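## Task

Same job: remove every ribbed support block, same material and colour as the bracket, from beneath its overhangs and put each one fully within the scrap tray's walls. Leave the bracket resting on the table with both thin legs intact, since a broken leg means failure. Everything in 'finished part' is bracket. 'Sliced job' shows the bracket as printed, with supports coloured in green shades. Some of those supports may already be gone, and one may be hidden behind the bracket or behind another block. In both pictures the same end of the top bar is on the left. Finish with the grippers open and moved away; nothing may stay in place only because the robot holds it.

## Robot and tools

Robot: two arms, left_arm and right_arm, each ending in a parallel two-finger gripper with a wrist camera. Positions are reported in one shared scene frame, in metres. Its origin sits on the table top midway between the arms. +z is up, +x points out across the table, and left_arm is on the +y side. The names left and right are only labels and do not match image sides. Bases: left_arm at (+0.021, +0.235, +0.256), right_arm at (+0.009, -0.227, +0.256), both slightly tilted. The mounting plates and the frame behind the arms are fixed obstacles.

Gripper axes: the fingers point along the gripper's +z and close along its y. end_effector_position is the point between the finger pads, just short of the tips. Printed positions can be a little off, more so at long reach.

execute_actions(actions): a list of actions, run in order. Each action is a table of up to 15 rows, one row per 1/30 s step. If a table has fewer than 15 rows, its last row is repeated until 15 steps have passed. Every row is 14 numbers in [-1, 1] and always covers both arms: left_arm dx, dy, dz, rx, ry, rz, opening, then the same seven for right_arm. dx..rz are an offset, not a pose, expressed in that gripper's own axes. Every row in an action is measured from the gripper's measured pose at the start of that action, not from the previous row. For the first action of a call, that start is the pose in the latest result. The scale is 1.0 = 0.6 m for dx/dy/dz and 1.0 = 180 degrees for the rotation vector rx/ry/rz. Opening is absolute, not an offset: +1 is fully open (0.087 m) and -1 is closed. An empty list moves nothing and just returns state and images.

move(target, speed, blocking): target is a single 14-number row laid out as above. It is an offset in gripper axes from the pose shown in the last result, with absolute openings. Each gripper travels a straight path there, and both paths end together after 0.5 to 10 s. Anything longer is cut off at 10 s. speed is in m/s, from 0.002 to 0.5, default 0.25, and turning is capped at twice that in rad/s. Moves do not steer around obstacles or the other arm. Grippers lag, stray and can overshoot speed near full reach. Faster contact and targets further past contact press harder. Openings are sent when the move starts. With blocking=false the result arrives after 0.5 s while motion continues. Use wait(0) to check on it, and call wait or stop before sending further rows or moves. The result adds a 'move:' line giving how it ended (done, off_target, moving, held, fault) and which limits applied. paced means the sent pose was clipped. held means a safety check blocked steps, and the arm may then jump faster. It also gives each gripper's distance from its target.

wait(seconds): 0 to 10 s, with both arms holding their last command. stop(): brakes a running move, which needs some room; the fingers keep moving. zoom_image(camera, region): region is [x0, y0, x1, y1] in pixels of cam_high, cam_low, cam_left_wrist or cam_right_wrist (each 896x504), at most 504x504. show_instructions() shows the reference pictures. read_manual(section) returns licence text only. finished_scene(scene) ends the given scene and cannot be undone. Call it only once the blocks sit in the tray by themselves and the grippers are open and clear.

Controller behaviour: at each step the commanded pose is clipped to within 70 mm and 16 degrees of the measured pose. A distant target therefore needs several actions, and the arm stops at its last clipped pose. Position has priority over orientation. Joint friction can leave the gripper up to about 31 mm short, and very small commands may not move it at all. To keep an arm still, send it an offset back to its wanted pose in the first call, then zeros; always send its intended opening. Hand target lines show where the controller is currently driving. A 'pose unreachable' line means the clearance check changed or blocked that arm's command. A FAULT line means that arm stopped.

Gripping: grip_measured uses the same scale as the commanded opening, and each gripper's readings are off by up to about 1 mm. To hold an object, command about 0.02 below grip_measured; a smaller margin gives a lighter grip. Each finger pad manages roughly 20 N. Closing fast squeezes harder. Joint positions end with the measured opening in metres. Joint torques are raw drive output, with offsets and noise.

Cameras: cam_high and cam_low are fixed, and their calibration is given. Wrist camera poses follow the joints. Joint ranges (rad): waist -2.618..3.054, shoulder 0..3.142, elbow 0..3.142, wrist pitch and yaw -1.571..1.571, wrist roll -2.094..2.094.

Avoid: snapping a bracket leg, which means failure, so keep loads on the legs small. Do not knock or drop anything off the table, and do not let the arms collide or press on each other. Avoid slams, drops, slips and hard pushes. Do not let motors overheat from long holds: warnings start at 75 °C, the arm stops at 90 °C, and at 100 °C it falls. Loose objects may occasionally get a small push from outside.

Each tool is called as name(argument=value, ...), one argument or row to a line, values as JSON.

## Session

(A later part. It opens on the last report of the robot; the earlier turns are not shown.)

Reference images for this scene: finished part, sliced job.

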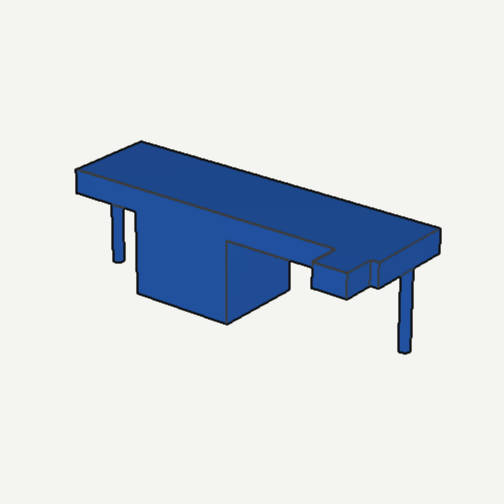

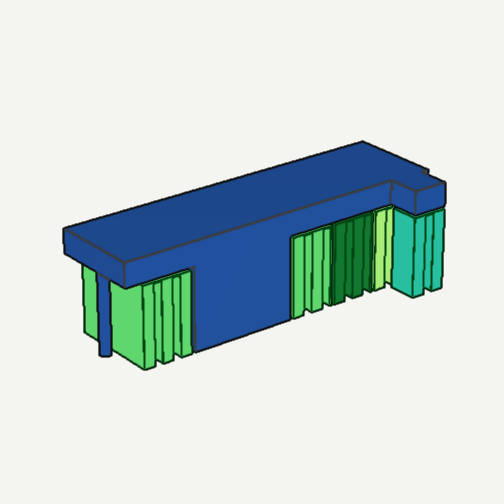

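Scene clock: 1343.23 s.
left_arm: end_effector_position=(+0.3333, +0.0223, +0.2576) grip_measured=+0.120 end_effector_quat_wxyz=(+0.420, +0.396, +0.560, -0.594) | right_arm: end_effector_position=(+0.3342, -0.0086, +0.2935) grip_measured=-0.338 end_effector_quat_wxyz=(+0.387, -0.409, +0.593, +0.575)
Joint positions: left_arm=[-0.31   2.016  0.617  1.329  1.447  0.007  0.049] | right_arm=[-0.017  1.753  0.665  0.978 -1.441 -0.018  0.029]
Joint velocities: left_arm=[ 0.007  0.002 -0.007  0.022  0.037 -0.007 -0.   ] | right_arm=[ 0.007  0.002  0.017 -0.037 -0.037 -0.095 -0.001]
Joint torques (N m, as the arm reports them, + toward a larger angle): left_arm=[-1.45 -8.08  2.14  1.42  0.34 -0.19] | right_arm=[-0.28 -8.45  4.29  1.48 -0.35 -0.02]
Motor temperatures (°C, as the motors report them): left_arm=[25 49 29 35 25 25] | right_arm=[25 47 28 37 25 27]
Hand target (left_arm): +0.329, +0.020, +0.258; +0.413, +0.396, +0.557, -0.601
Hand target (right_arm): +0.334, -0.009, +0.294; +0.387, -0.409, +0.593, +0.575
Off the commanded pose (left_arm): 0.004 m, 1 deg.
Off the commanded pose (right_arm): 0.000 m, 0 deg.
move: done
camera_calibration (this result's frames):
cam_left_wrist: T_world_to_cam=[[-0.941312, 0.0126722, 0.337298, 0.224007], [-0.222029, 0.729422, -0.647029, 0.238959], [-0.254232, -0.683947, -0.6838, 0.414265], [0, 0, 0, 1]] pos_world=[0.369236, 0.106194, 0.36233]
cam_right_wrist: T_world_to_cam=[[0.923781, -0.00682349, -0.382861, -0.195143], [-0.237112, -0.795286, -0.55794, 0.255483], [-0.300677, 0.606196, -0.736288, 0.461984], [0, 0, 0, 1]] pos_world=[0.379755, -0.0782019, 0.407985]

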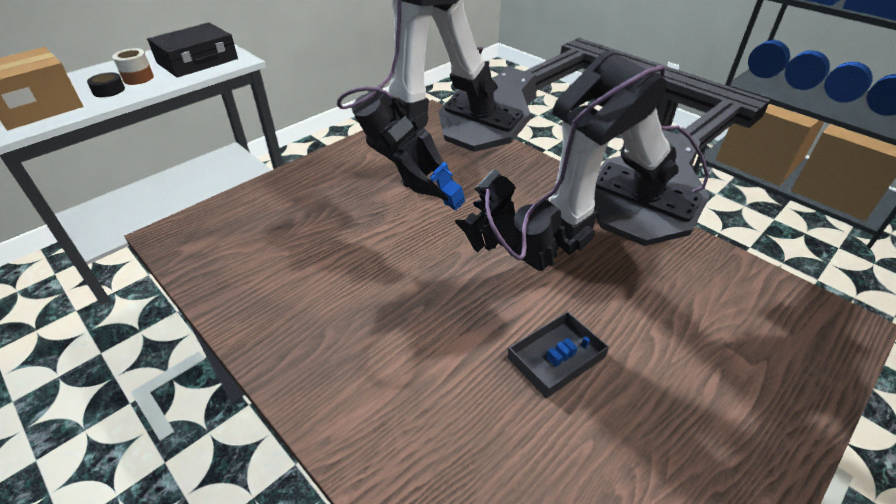

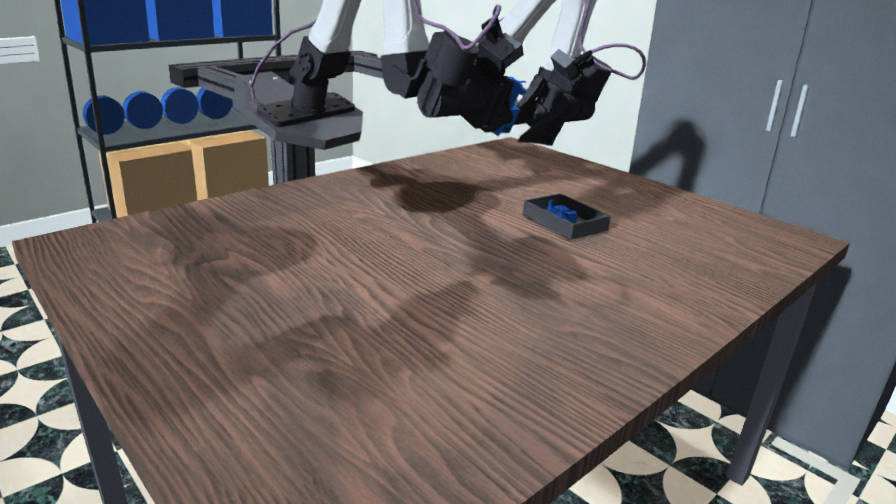

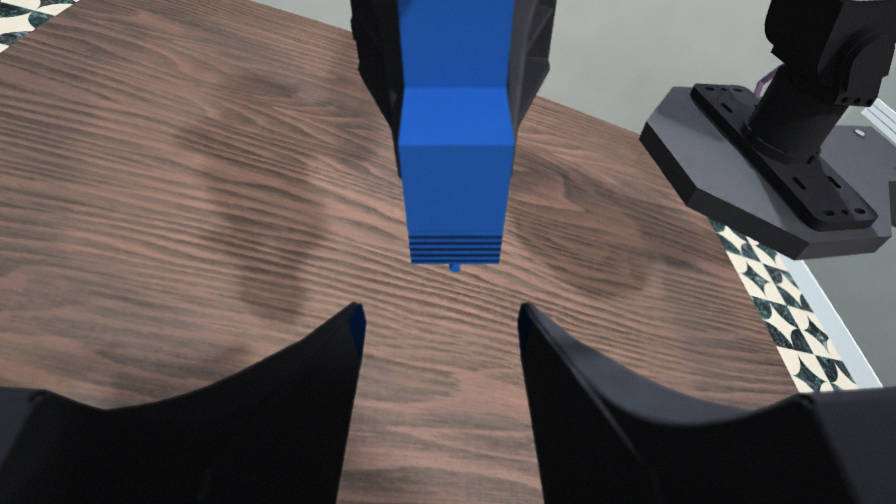

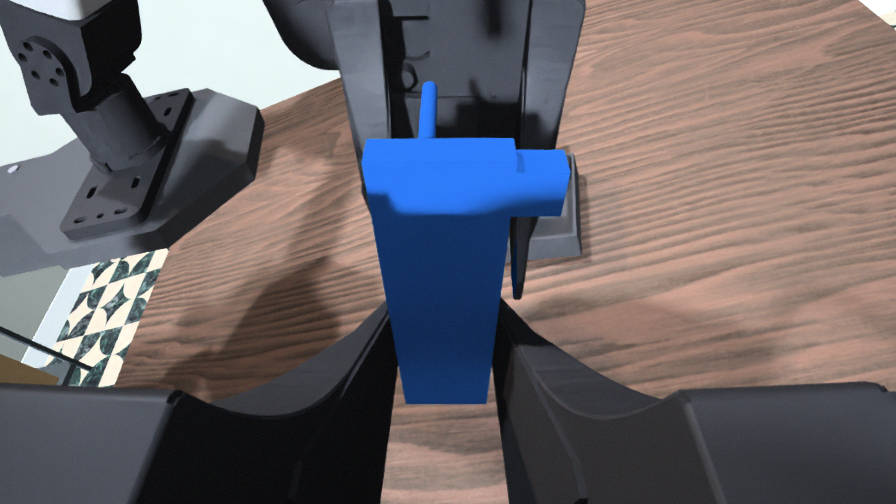

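move(
  target=[0.002, -0.007, 0.0477, -0.0013, 0.0021, 0.0004, 0.12, 0, 0, 0, 0, 0, 0, -0.44],
  speed=0.04,
)

Scene clock: 1384.73 s.
left_arm: end_effector_position=(+0.3287, -0.0041, +0.2598) grip_measured=+0.120 end_effector_quat_wxyz=(+0.419, +0.398, +0.560, -0.593) | right_arm: end_effector_position=(+0.3342, -0.0086, +0.2935) grip_measured=-0.338 end_effector_quat_wxyz=(+0.387, -0.409, +0.593, +0.575)
Joint positions: left_arm=[-0.398  2.016  0.617  1.329  1.36   0.006  0.049] | right_arm=[-0.017  1.753  0.665  0.978 -1.441 -0.018  0.029]
Joint velocities: left_arm=[ 0.007  0.012  0.007  0.037 -0.007 -0.007 -0.   ] | right_arm=[ 0.002 -0.012  0.007 -0.007  0.066 -0.037  0.   ]
Joint torques (N m, as the arm reports them, + toward a larger angle): left_arm=[-1.59 -7.86  2.42  1.6   0.17 -0.19] | right_arm=[-0.29 -8.47  4.28  1.48 -0.35 -0.02]
Motor temperatures (°C, as the motors report them): left_arm=[25 48 29 35 25 25] | right_arm=[25 47 28 37 25 27]
Hand target (left_arm): +0.329, -0.007, +0.260; +0.420, +0.397, +0.562, -0.592
Hand target (right_arm): +0.334, -0.009, +0.294; +0.387, -0.409, +0.593, +0.575
Off the commanded pose (left_arm): 0.002 m, 0 deg.
Off the commanded pose (right_arm): 0.000 m, 0 deg.
move: done
camera_calibration (this result's frames):
cam_left_wrist: T_world_to_cam=[[-0.941803, 0.0131483, 0.335907, 0.219767], [-0.219237, 0.733466, -0.643399, 0.256665], [-0.254836, -0.679599, -0.687898, 0.397789], [0, 0, 0, 1]] pos_world=[0.364619, 0.0791923, 0.364955]
cam_right_wrist: T_world_to_cam=[[0.923781, -0.00682349, -0.382861, -0.195143], [-0.237112, -0.795286, -0.55794, 0.255483], [-0.300677, 0.606196, -0.736288, 0.461984], [0, 0, 0, 1]] pos_world=[0.379755, -0.0782019, 0.407985]

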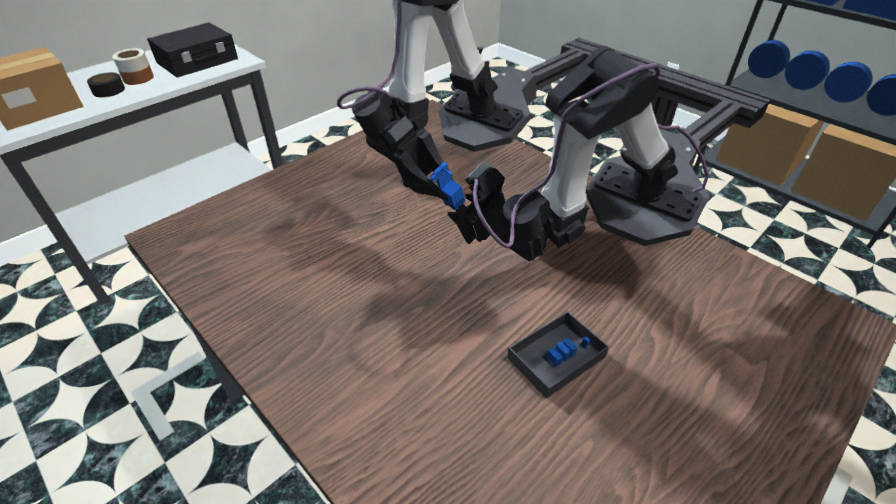

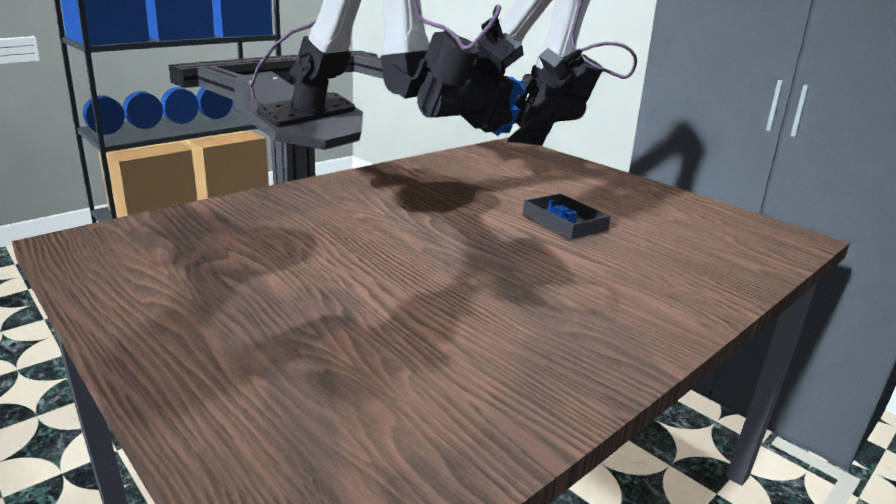

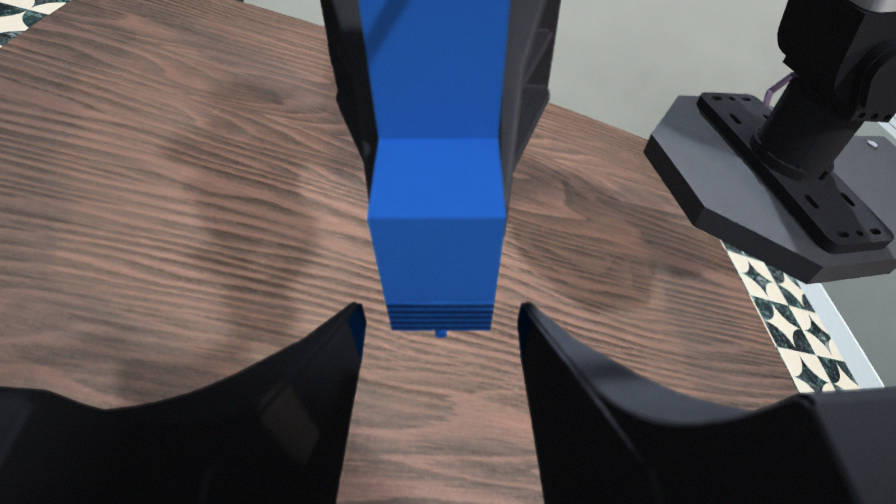

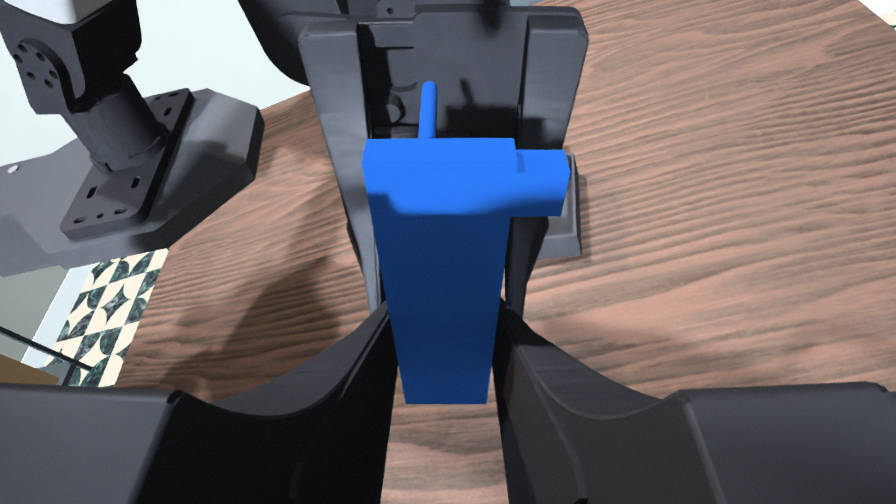

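execute_actions(
  actions=[],
)

Scene clock: 1399.13 s.
left_arm: end_effector_position=(+0.3292, -0.0041, +0.2596) grip_measured=+0.120 end_effector_quat_wxyz=(+0.420, +0.398, +0.561, -0.592) | right_arm: end_effector_position=(+0.3342, -0.0086, +0.2935) grip_measured=-0.338 end_effector_quat_wxyz=(+0.387, -0.409, +0.593, +0.575)
Joint positions: left_arm=[-0.398  2.016  0.617  1.33   1.357  0.006  0.049] | right_arm=[-0.017  1.753  0.665  0.978 -1.441 -0.018  0.029]
Joint velocities: left_arm=[-0.002 -0.007 -0.012  0.007  0.007  0.022  0.   ] | right_arm=[-0.012  0.007  0.002 -0.022 -0.037 -0.022 -0.   ]
Joint torques (N m, as the arm reports them, + toward a larger angle): left_arm=[-1.78 -7.87  2.37  1.6   0.16 -0.19] | right_arm=[-0.2  -8.46  4.34  1.49 -0.35  0.  ]
Motor temperatures (°C, as the motors report them): left_arm=[25 48 29 36 25 25] | right_arm=[25 47 28 37 25 27]
Hand target (left_arm): +0.329, -0.007, +0.260; +0.420, +0.397, +0.562, -0.592
Hand target (right_arm): +0.334, -0.009, +0.294; +0.387, -0.409, +0.593, +0.575
Off the commanded pose (left_arm): 0.002 m, 0 deg.
Off the commanded pose (right_arm): 0.000 m, 0 deg.
camera_calibration (this result's frames):
cam_left_wrist: T_world_to_cam=[[-0.942035, 0.0100628, 0.335364, 0.220539], [-0.221033, 0.733377, -0.642886, 0.257184], [-0.252417, -0.679747, -0.688643, 0.397244], [0, 0, 0, 1]] pos_world=[0.364873, 0.0791936, 0.364939]
cam_right_wrist: T_world_to_cam=[[0.923781, -0.00682349, -0.382861, -0.195143], [-0.237112, -0.795286, -0.55794, 0.255483], [-0.300677, 0.606196, -0.736288, 0.461984], [0, 0, 0, 1]] pos_world=[0.379755, -0.0782019, 0.407985]

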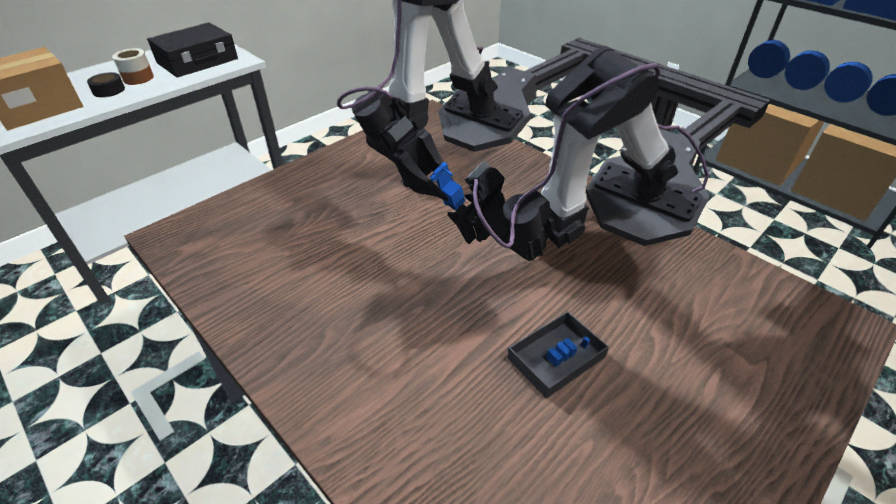

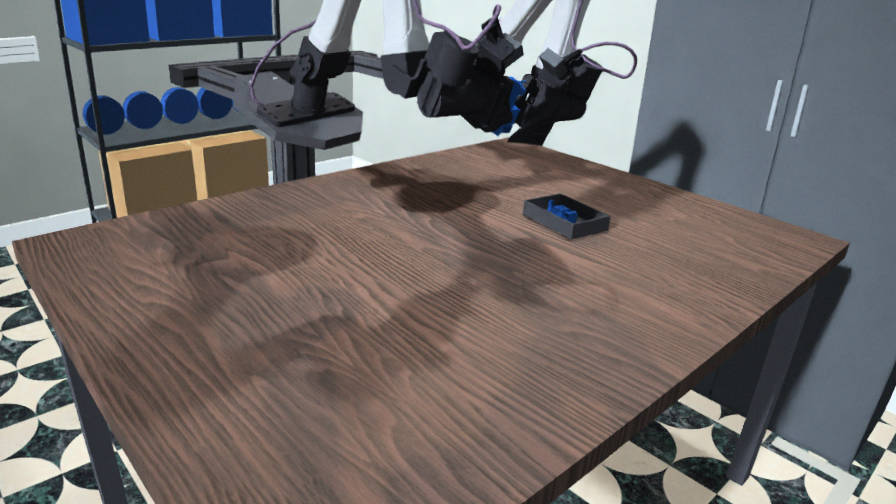

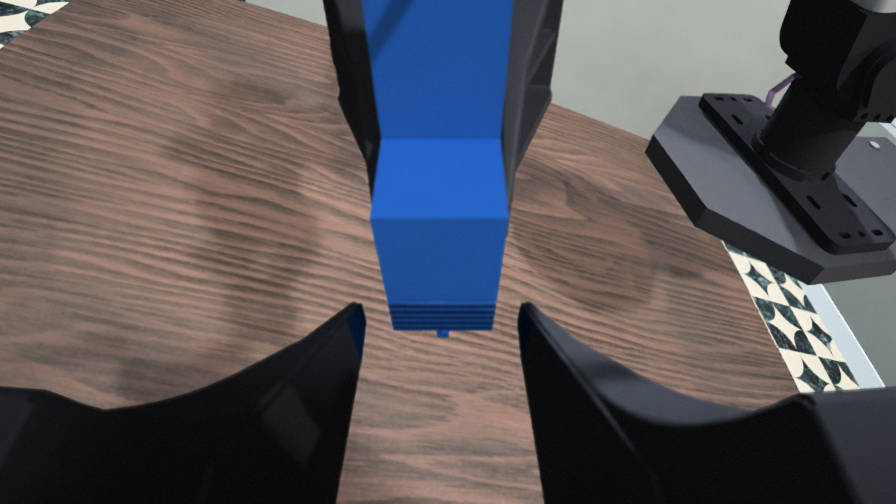

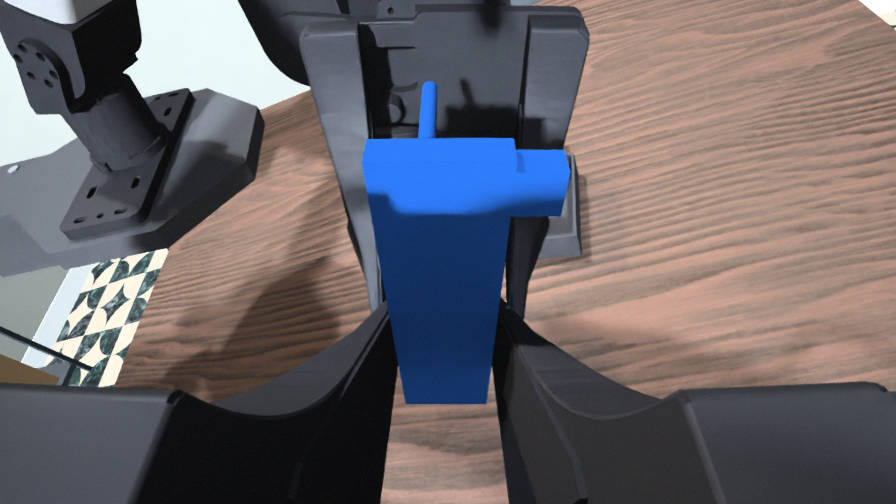

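zoom_image(
  camera="cam_left_wrist",
  region=[340, 200, 540, 360],
)

zoom_image(
  camera="cam_right_wrist",
  region=[300, 60, 620, 420],
)

Region (340, 200, 540, 360) of cam_left_wrist's 896x504 image, scaled by 2.520, with more detail than that image has; it fills the top 403 rows of this view, and the rest is white.

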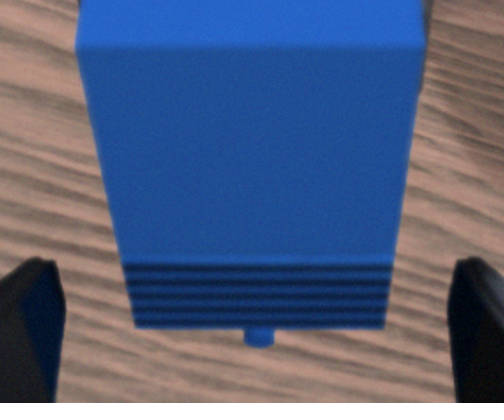

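Region (300, 60, 620, 420) of cam_right_wrist's 896x504 image, scaled by 1.400, with more detail than that image has.

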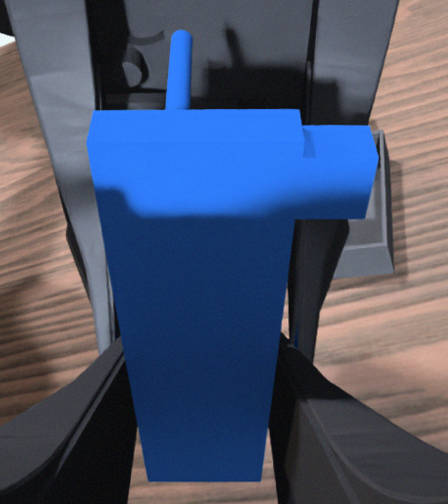

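execute_actions(
  actions=[
    [[0,0,0,0,0,0,0.09,0,0,0,0,0,0,-0.44],[0,0,0,0,0,0,0.06,0,0,0,0,0,0,-0.44],[0,0,0,0,0,0,0.03,0,0,0,0,0,0,-0.44],[0,0,0,0,0,0,0.0,0,0,0,0,0,0,-0.44],[0,0,0,0,0,0,-0.03,0,0,0,0,0,0,-0.44],[0,0,0,0,0,0,-0.06,0,0,0,0,0,0,-0.44],[0,0,0,0,0,0,-0.09,0,0,0,0,0,0,-0.44],[0,0,0,0,0,0,-0.12,0,0,0,0,0,0,-0.44],[0,0,0,0,0,0,-0.15,0,0,0,0,0,0,-0.44],[0,0,0,0,0,0,-0.18,0,0,0,0,0,0,-0.44],[0,0,0,0,0,0,-0.21,0,0,0,0,0,0,-0.44],[0,0,0,0,0,0,-0.24,0,0,0,0,0,0,-0.44],[0,0,0,0,0,0,-0.27,0,0,0,0,0,0,-0.44],[0,0,0,0,0,0,-0.29,0,0,0,0,0,0,-0.44],[0,0,0,0,0,0,-0.31,0,0,0,0,0,0,-0.44]],
    [[0,0,0,0,0,0,-0.32,0,0,0,0,0,0,-0.44],[0,0,0,0,0,0,-0.33,0,0,0,0,0,0,-0.44],[0,0,0,0,0,0,-0.34,0,0,0,0,0,0,-0.44],[0,0,0,0,0,0,-0.35,0,0,0,0,0,0,-0.44],[0,0,0,0,0,0,-0.36,0,0,0,0,0,0,-0.44],[0,0,0,0,0,0,-0.37,0,0,0,0,0,0,-0.44],[0,0,0,0,0,0,-0.38,0,0,0,0,0,0,-0.44],[0,0,0,0,0,0,-0.39,0,0,0,0,0,0,-0.44],[0,0,0,0,0,0,-0.40,0,0,0,0,0,0,-0.44],[0,0,0,0,0,0,-0.41,0,0,0,0,0,0,-0.44],[0,0,0,0,0,0,-0.42,0,0,0,0,0,0,-0.44],[0,0,0,0,0,0,-0.43,0,0,0,0,0,0,-0.44],[0,0,0,0,0,0,-0.44,0,0,0,0,0,0,-0.44],[0,0,0,0,0,0,-0.45,0,0,0,0,0,0,-0.44],[0,0,0,0,0,0,-0.45,0,0,0,0,0,0,-0.44]],
  ],
)

Scene clock: 1415.17 s.
left_arm: end_effector_position=(+0.3290, -0.0041, +0.2597) grip_measured=-0.404 end_effector_quat_wxyz=(+0.420, +0.398, +0.561, -0.592) | right_arm: end_effector_position=(+0.3343, -0.0086, +0.2935) grip_measured=-0.338 end_effector_quat_wxyz=(+0.388, -0.409, +0.593, +0.575)
Joint positions: left_arm=[-0.398  2.016  0.617  1.33   1.358  0.006  0.026] | right_arm=[-0.017  1.753  0.665  0.978 -1.441 -0.018  0.029]
Joint velocities: left_arm=[-0.012 -0.002 -0.007 -0.037 -0.007  0.037 -0.   ] | right_arm=[ 0.002 -0.002  0.007 -0.051 -0.022 -0.037  0.001]
Joint torques (N m, as the arm reports them, + toward a larger angle): left_arm=[-0.85 -8.03  2.43  1.52  0.24 -0.14] | right_arm=[-0.23 -8.44  4.29  1.48 -0.34  0.  ]
Motor temperatures (°C, as the motors report them): left_arm=[25 48 29 36 25 25] | right_arm=[25 47 28 37 25 27]
Hand target (left_arm): +0.329, -0.004, +0.260; +0.420, +0.398, +0.561, -0.592
Hand target (right_arm): +0.334, -0.009, +0.294; +0.387, -0.409, +0.592, +0.576
Off the commanded pose (left_arm): 0.000 m, 0 deg.
Off the commanded pose (right_arm): 0.000 m, 0 deg.
camera_calibration (this result's frames):
cam_left_wrist: T_world_to_cam=[[-0.942043, 0.0112057, 0.335305, 0.220361], [-0.220207, 0.733367, -0.643181, 0.256988], [-0.253109, -0.679741, -0.688395, 0.397409], [0, 0, 0, 1]] pos_world=[0.364767, 0.0791992, 0.364976]
cam_right_wrist: T_world_to_cam=[[0.923787, -0.00758583, -0.382831, -0.195294], [-0.237656, -0.795282, -0.557716, 0.255599], [-0.300228, 0.606193, -0.736474, 0.461888], [0, 0, 0, 1]] pos_world=[0.379826, -0.0782017, 0.407955]

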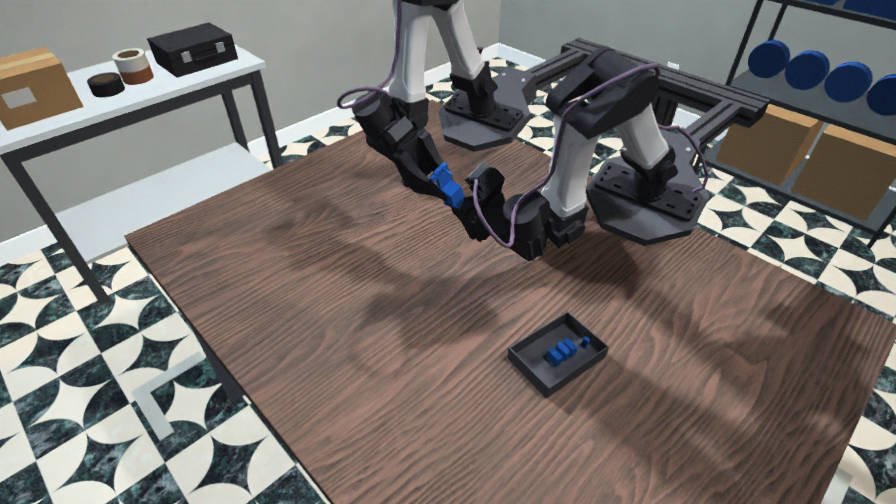

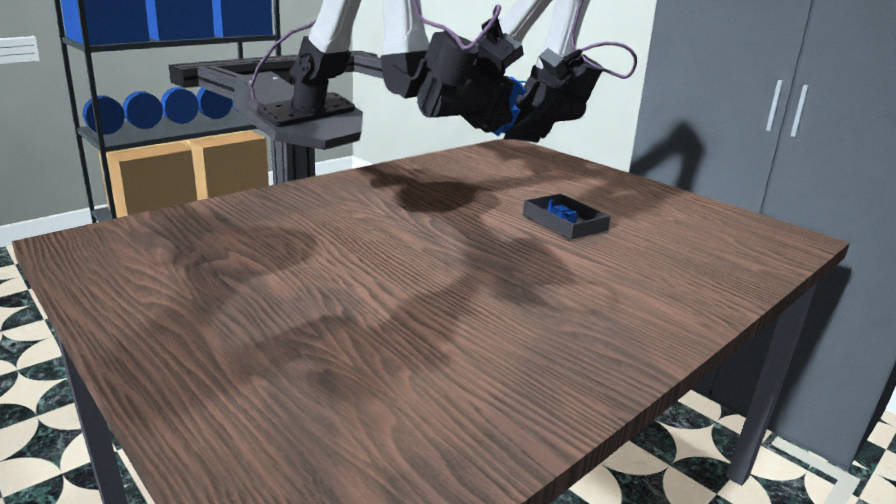

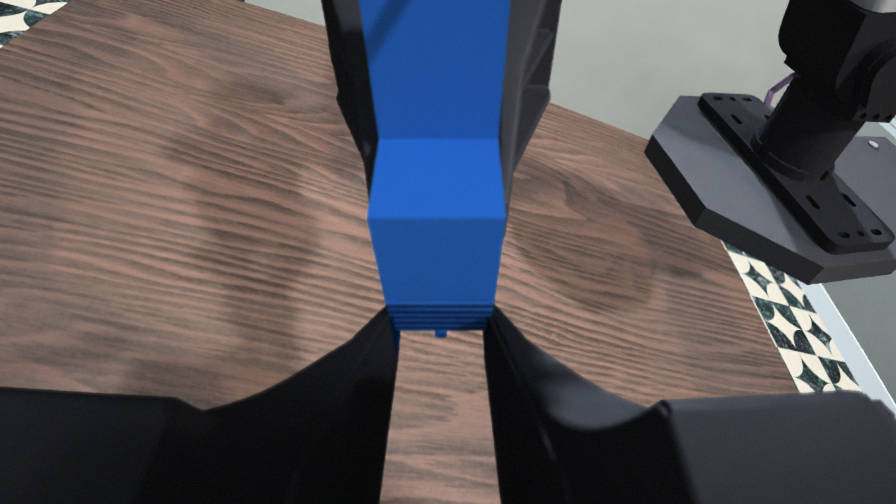

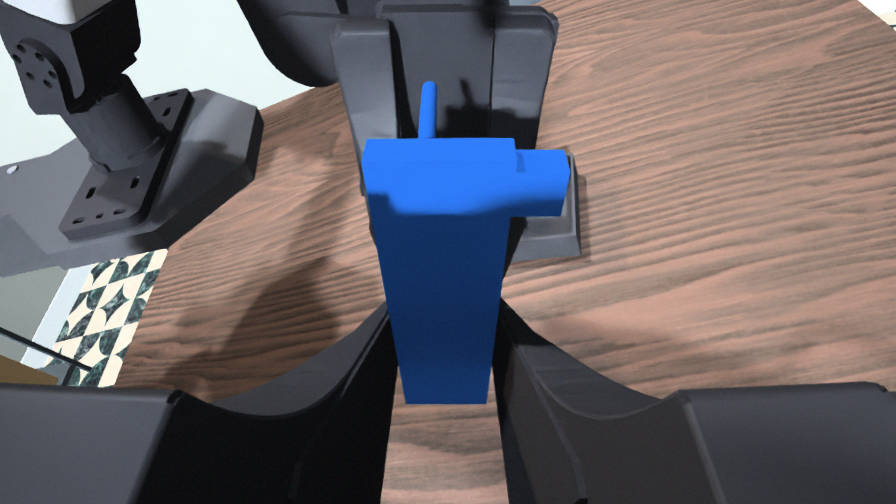

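zoom_image(
  camera="cam_left_wrist",
  region=[360, 270, 520, 370],
)

wait(
  seconds=0,
)

Region (360, 270, 520, 370) of cam_left_wrist's 896x504 image, scaled by 3.150, with more detail than that image has; it fills the top 315 rows of this view, and the rest is white.

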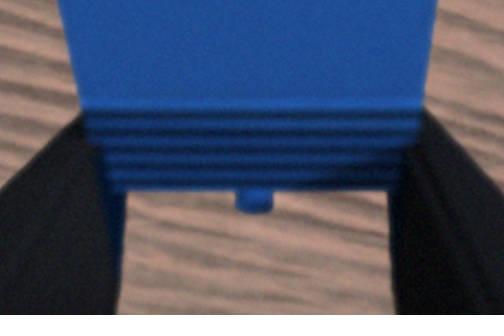

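Scene clock: 1416.87 s.
left_arm: end_effector_position=(+0.3290, -0.0041, +0.2597) grip_measured=-0.404 end_effector_quat_wxyz=(+0.420, +0.398, +0.561, -0.592) | right_arm: end_effector_position=(+0.3343, -0.0086, +0.2935) grip_measured=-0.338 end_effector_quat_wxyz=(+0.388, -0.409, +0.593, +0.575)
Joint positions: left_arm=[-0.398  2.016  0.617  1.33   1.358  0.006  0.026] | right_arm=[-0.017  1.753  0.665  0.978 -1.441 -0.018  0.029]
Joint velocities: left_arm=[-0.002  0.002 -0.007  0.037  0.007  0.022 -0.001] | right_arm=[-0.007 -0.002 -0.002 -0.037  0.095 -0.007 -0.001]
Joint torques (N m, as the arm reports them, + toward a larger angle): left_arm=[-0.84 -7.9   2.46  1.52  0.26 -0.14] | right_arm=[-0.14 -8.54  4.37  1.48 -0.36 -0.02]
Motor temperatures (°C, as the motors report them): left_arm=[25 48 29 36 25 25] | right_arm=[25 47 29 37 25 27]
Hand target (left_arm): +0.329, -0.004, +0.260; +0.420, +0.398, +0.561, -0.592
Hand target (right_arm): +0.334, -0.009, +0.294; +0.387, -0.409, +0.592, +0.576
Off the commanded pose (left_arm): 0.000 m, 0 deg.
Off the commanded pose (right_arm): 0.000 m, 0 deg.
camera_calibration (this result's frames):
cam_left_wrist: T_world_to_cam=[[-0.942043, 0.0112057, 0.335305, 0.220361], [-0.220207, 0.733367, -0.643181, 0.256988], [-0.253109, -0.679741, -0.688395, 0.397409], [0, 0, 0, 1]] pos_world=[0.364767, 0.0791992, 0.364976]
cam_right_wrist: T_world_to_cam=[[0.923787, -0.00758583, -0.382831, -0.195294], [-0.237656, -0.795282, -0.557716, 0.255599], [-0.300228, 0.606193, -0.736474, 0.461888], [0, 0, 0, 1]] pos_world=[0.379826, -0.0782017, 0.407955]

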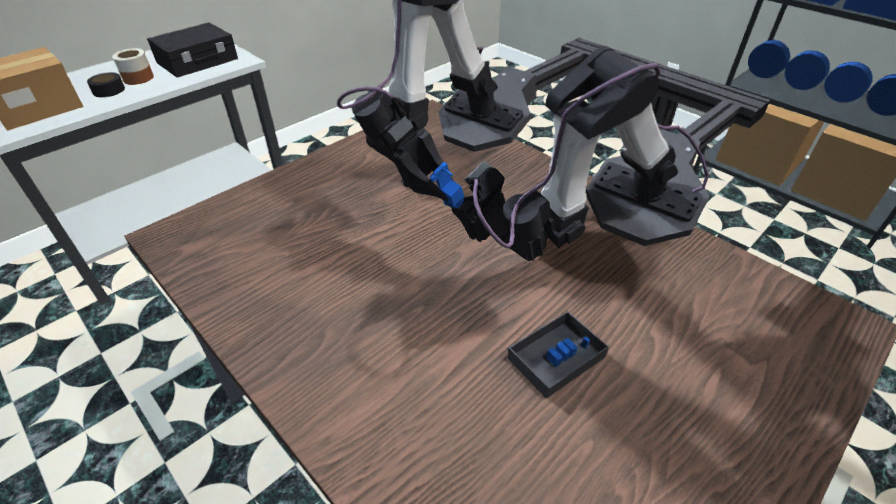

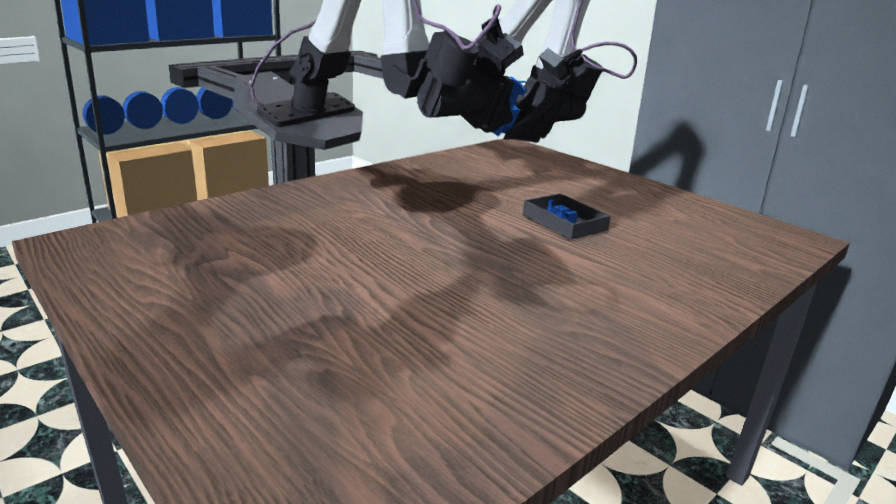

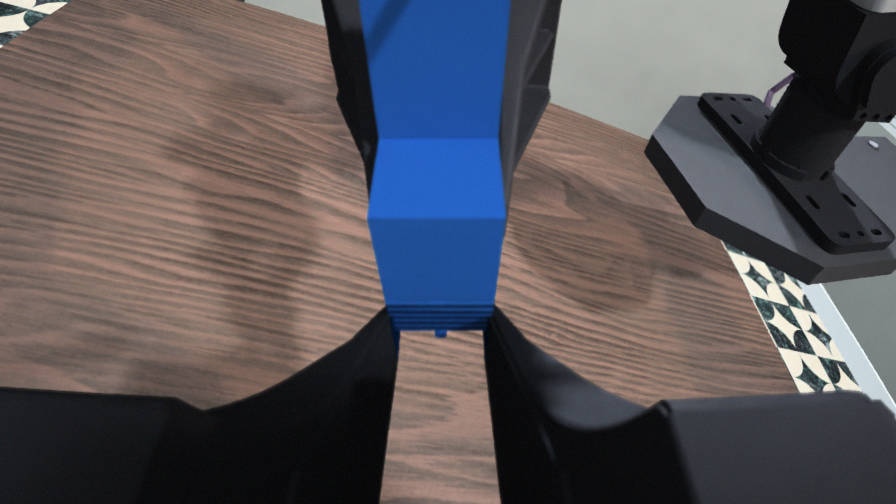

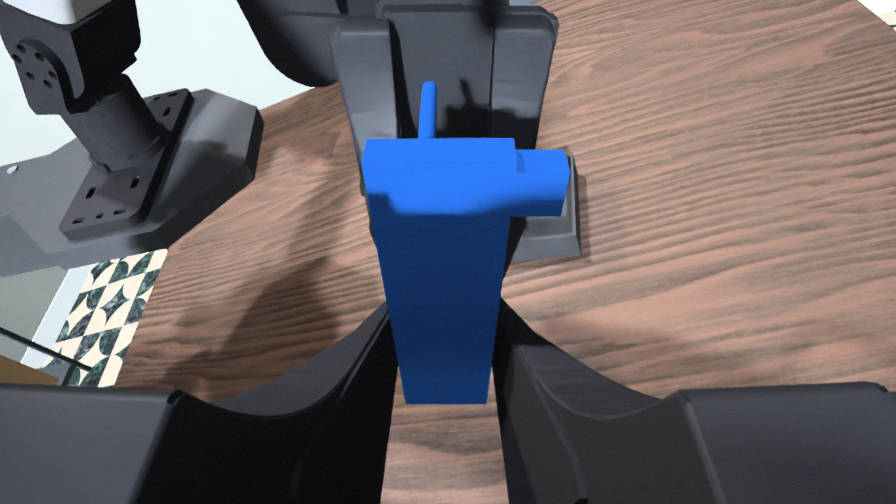

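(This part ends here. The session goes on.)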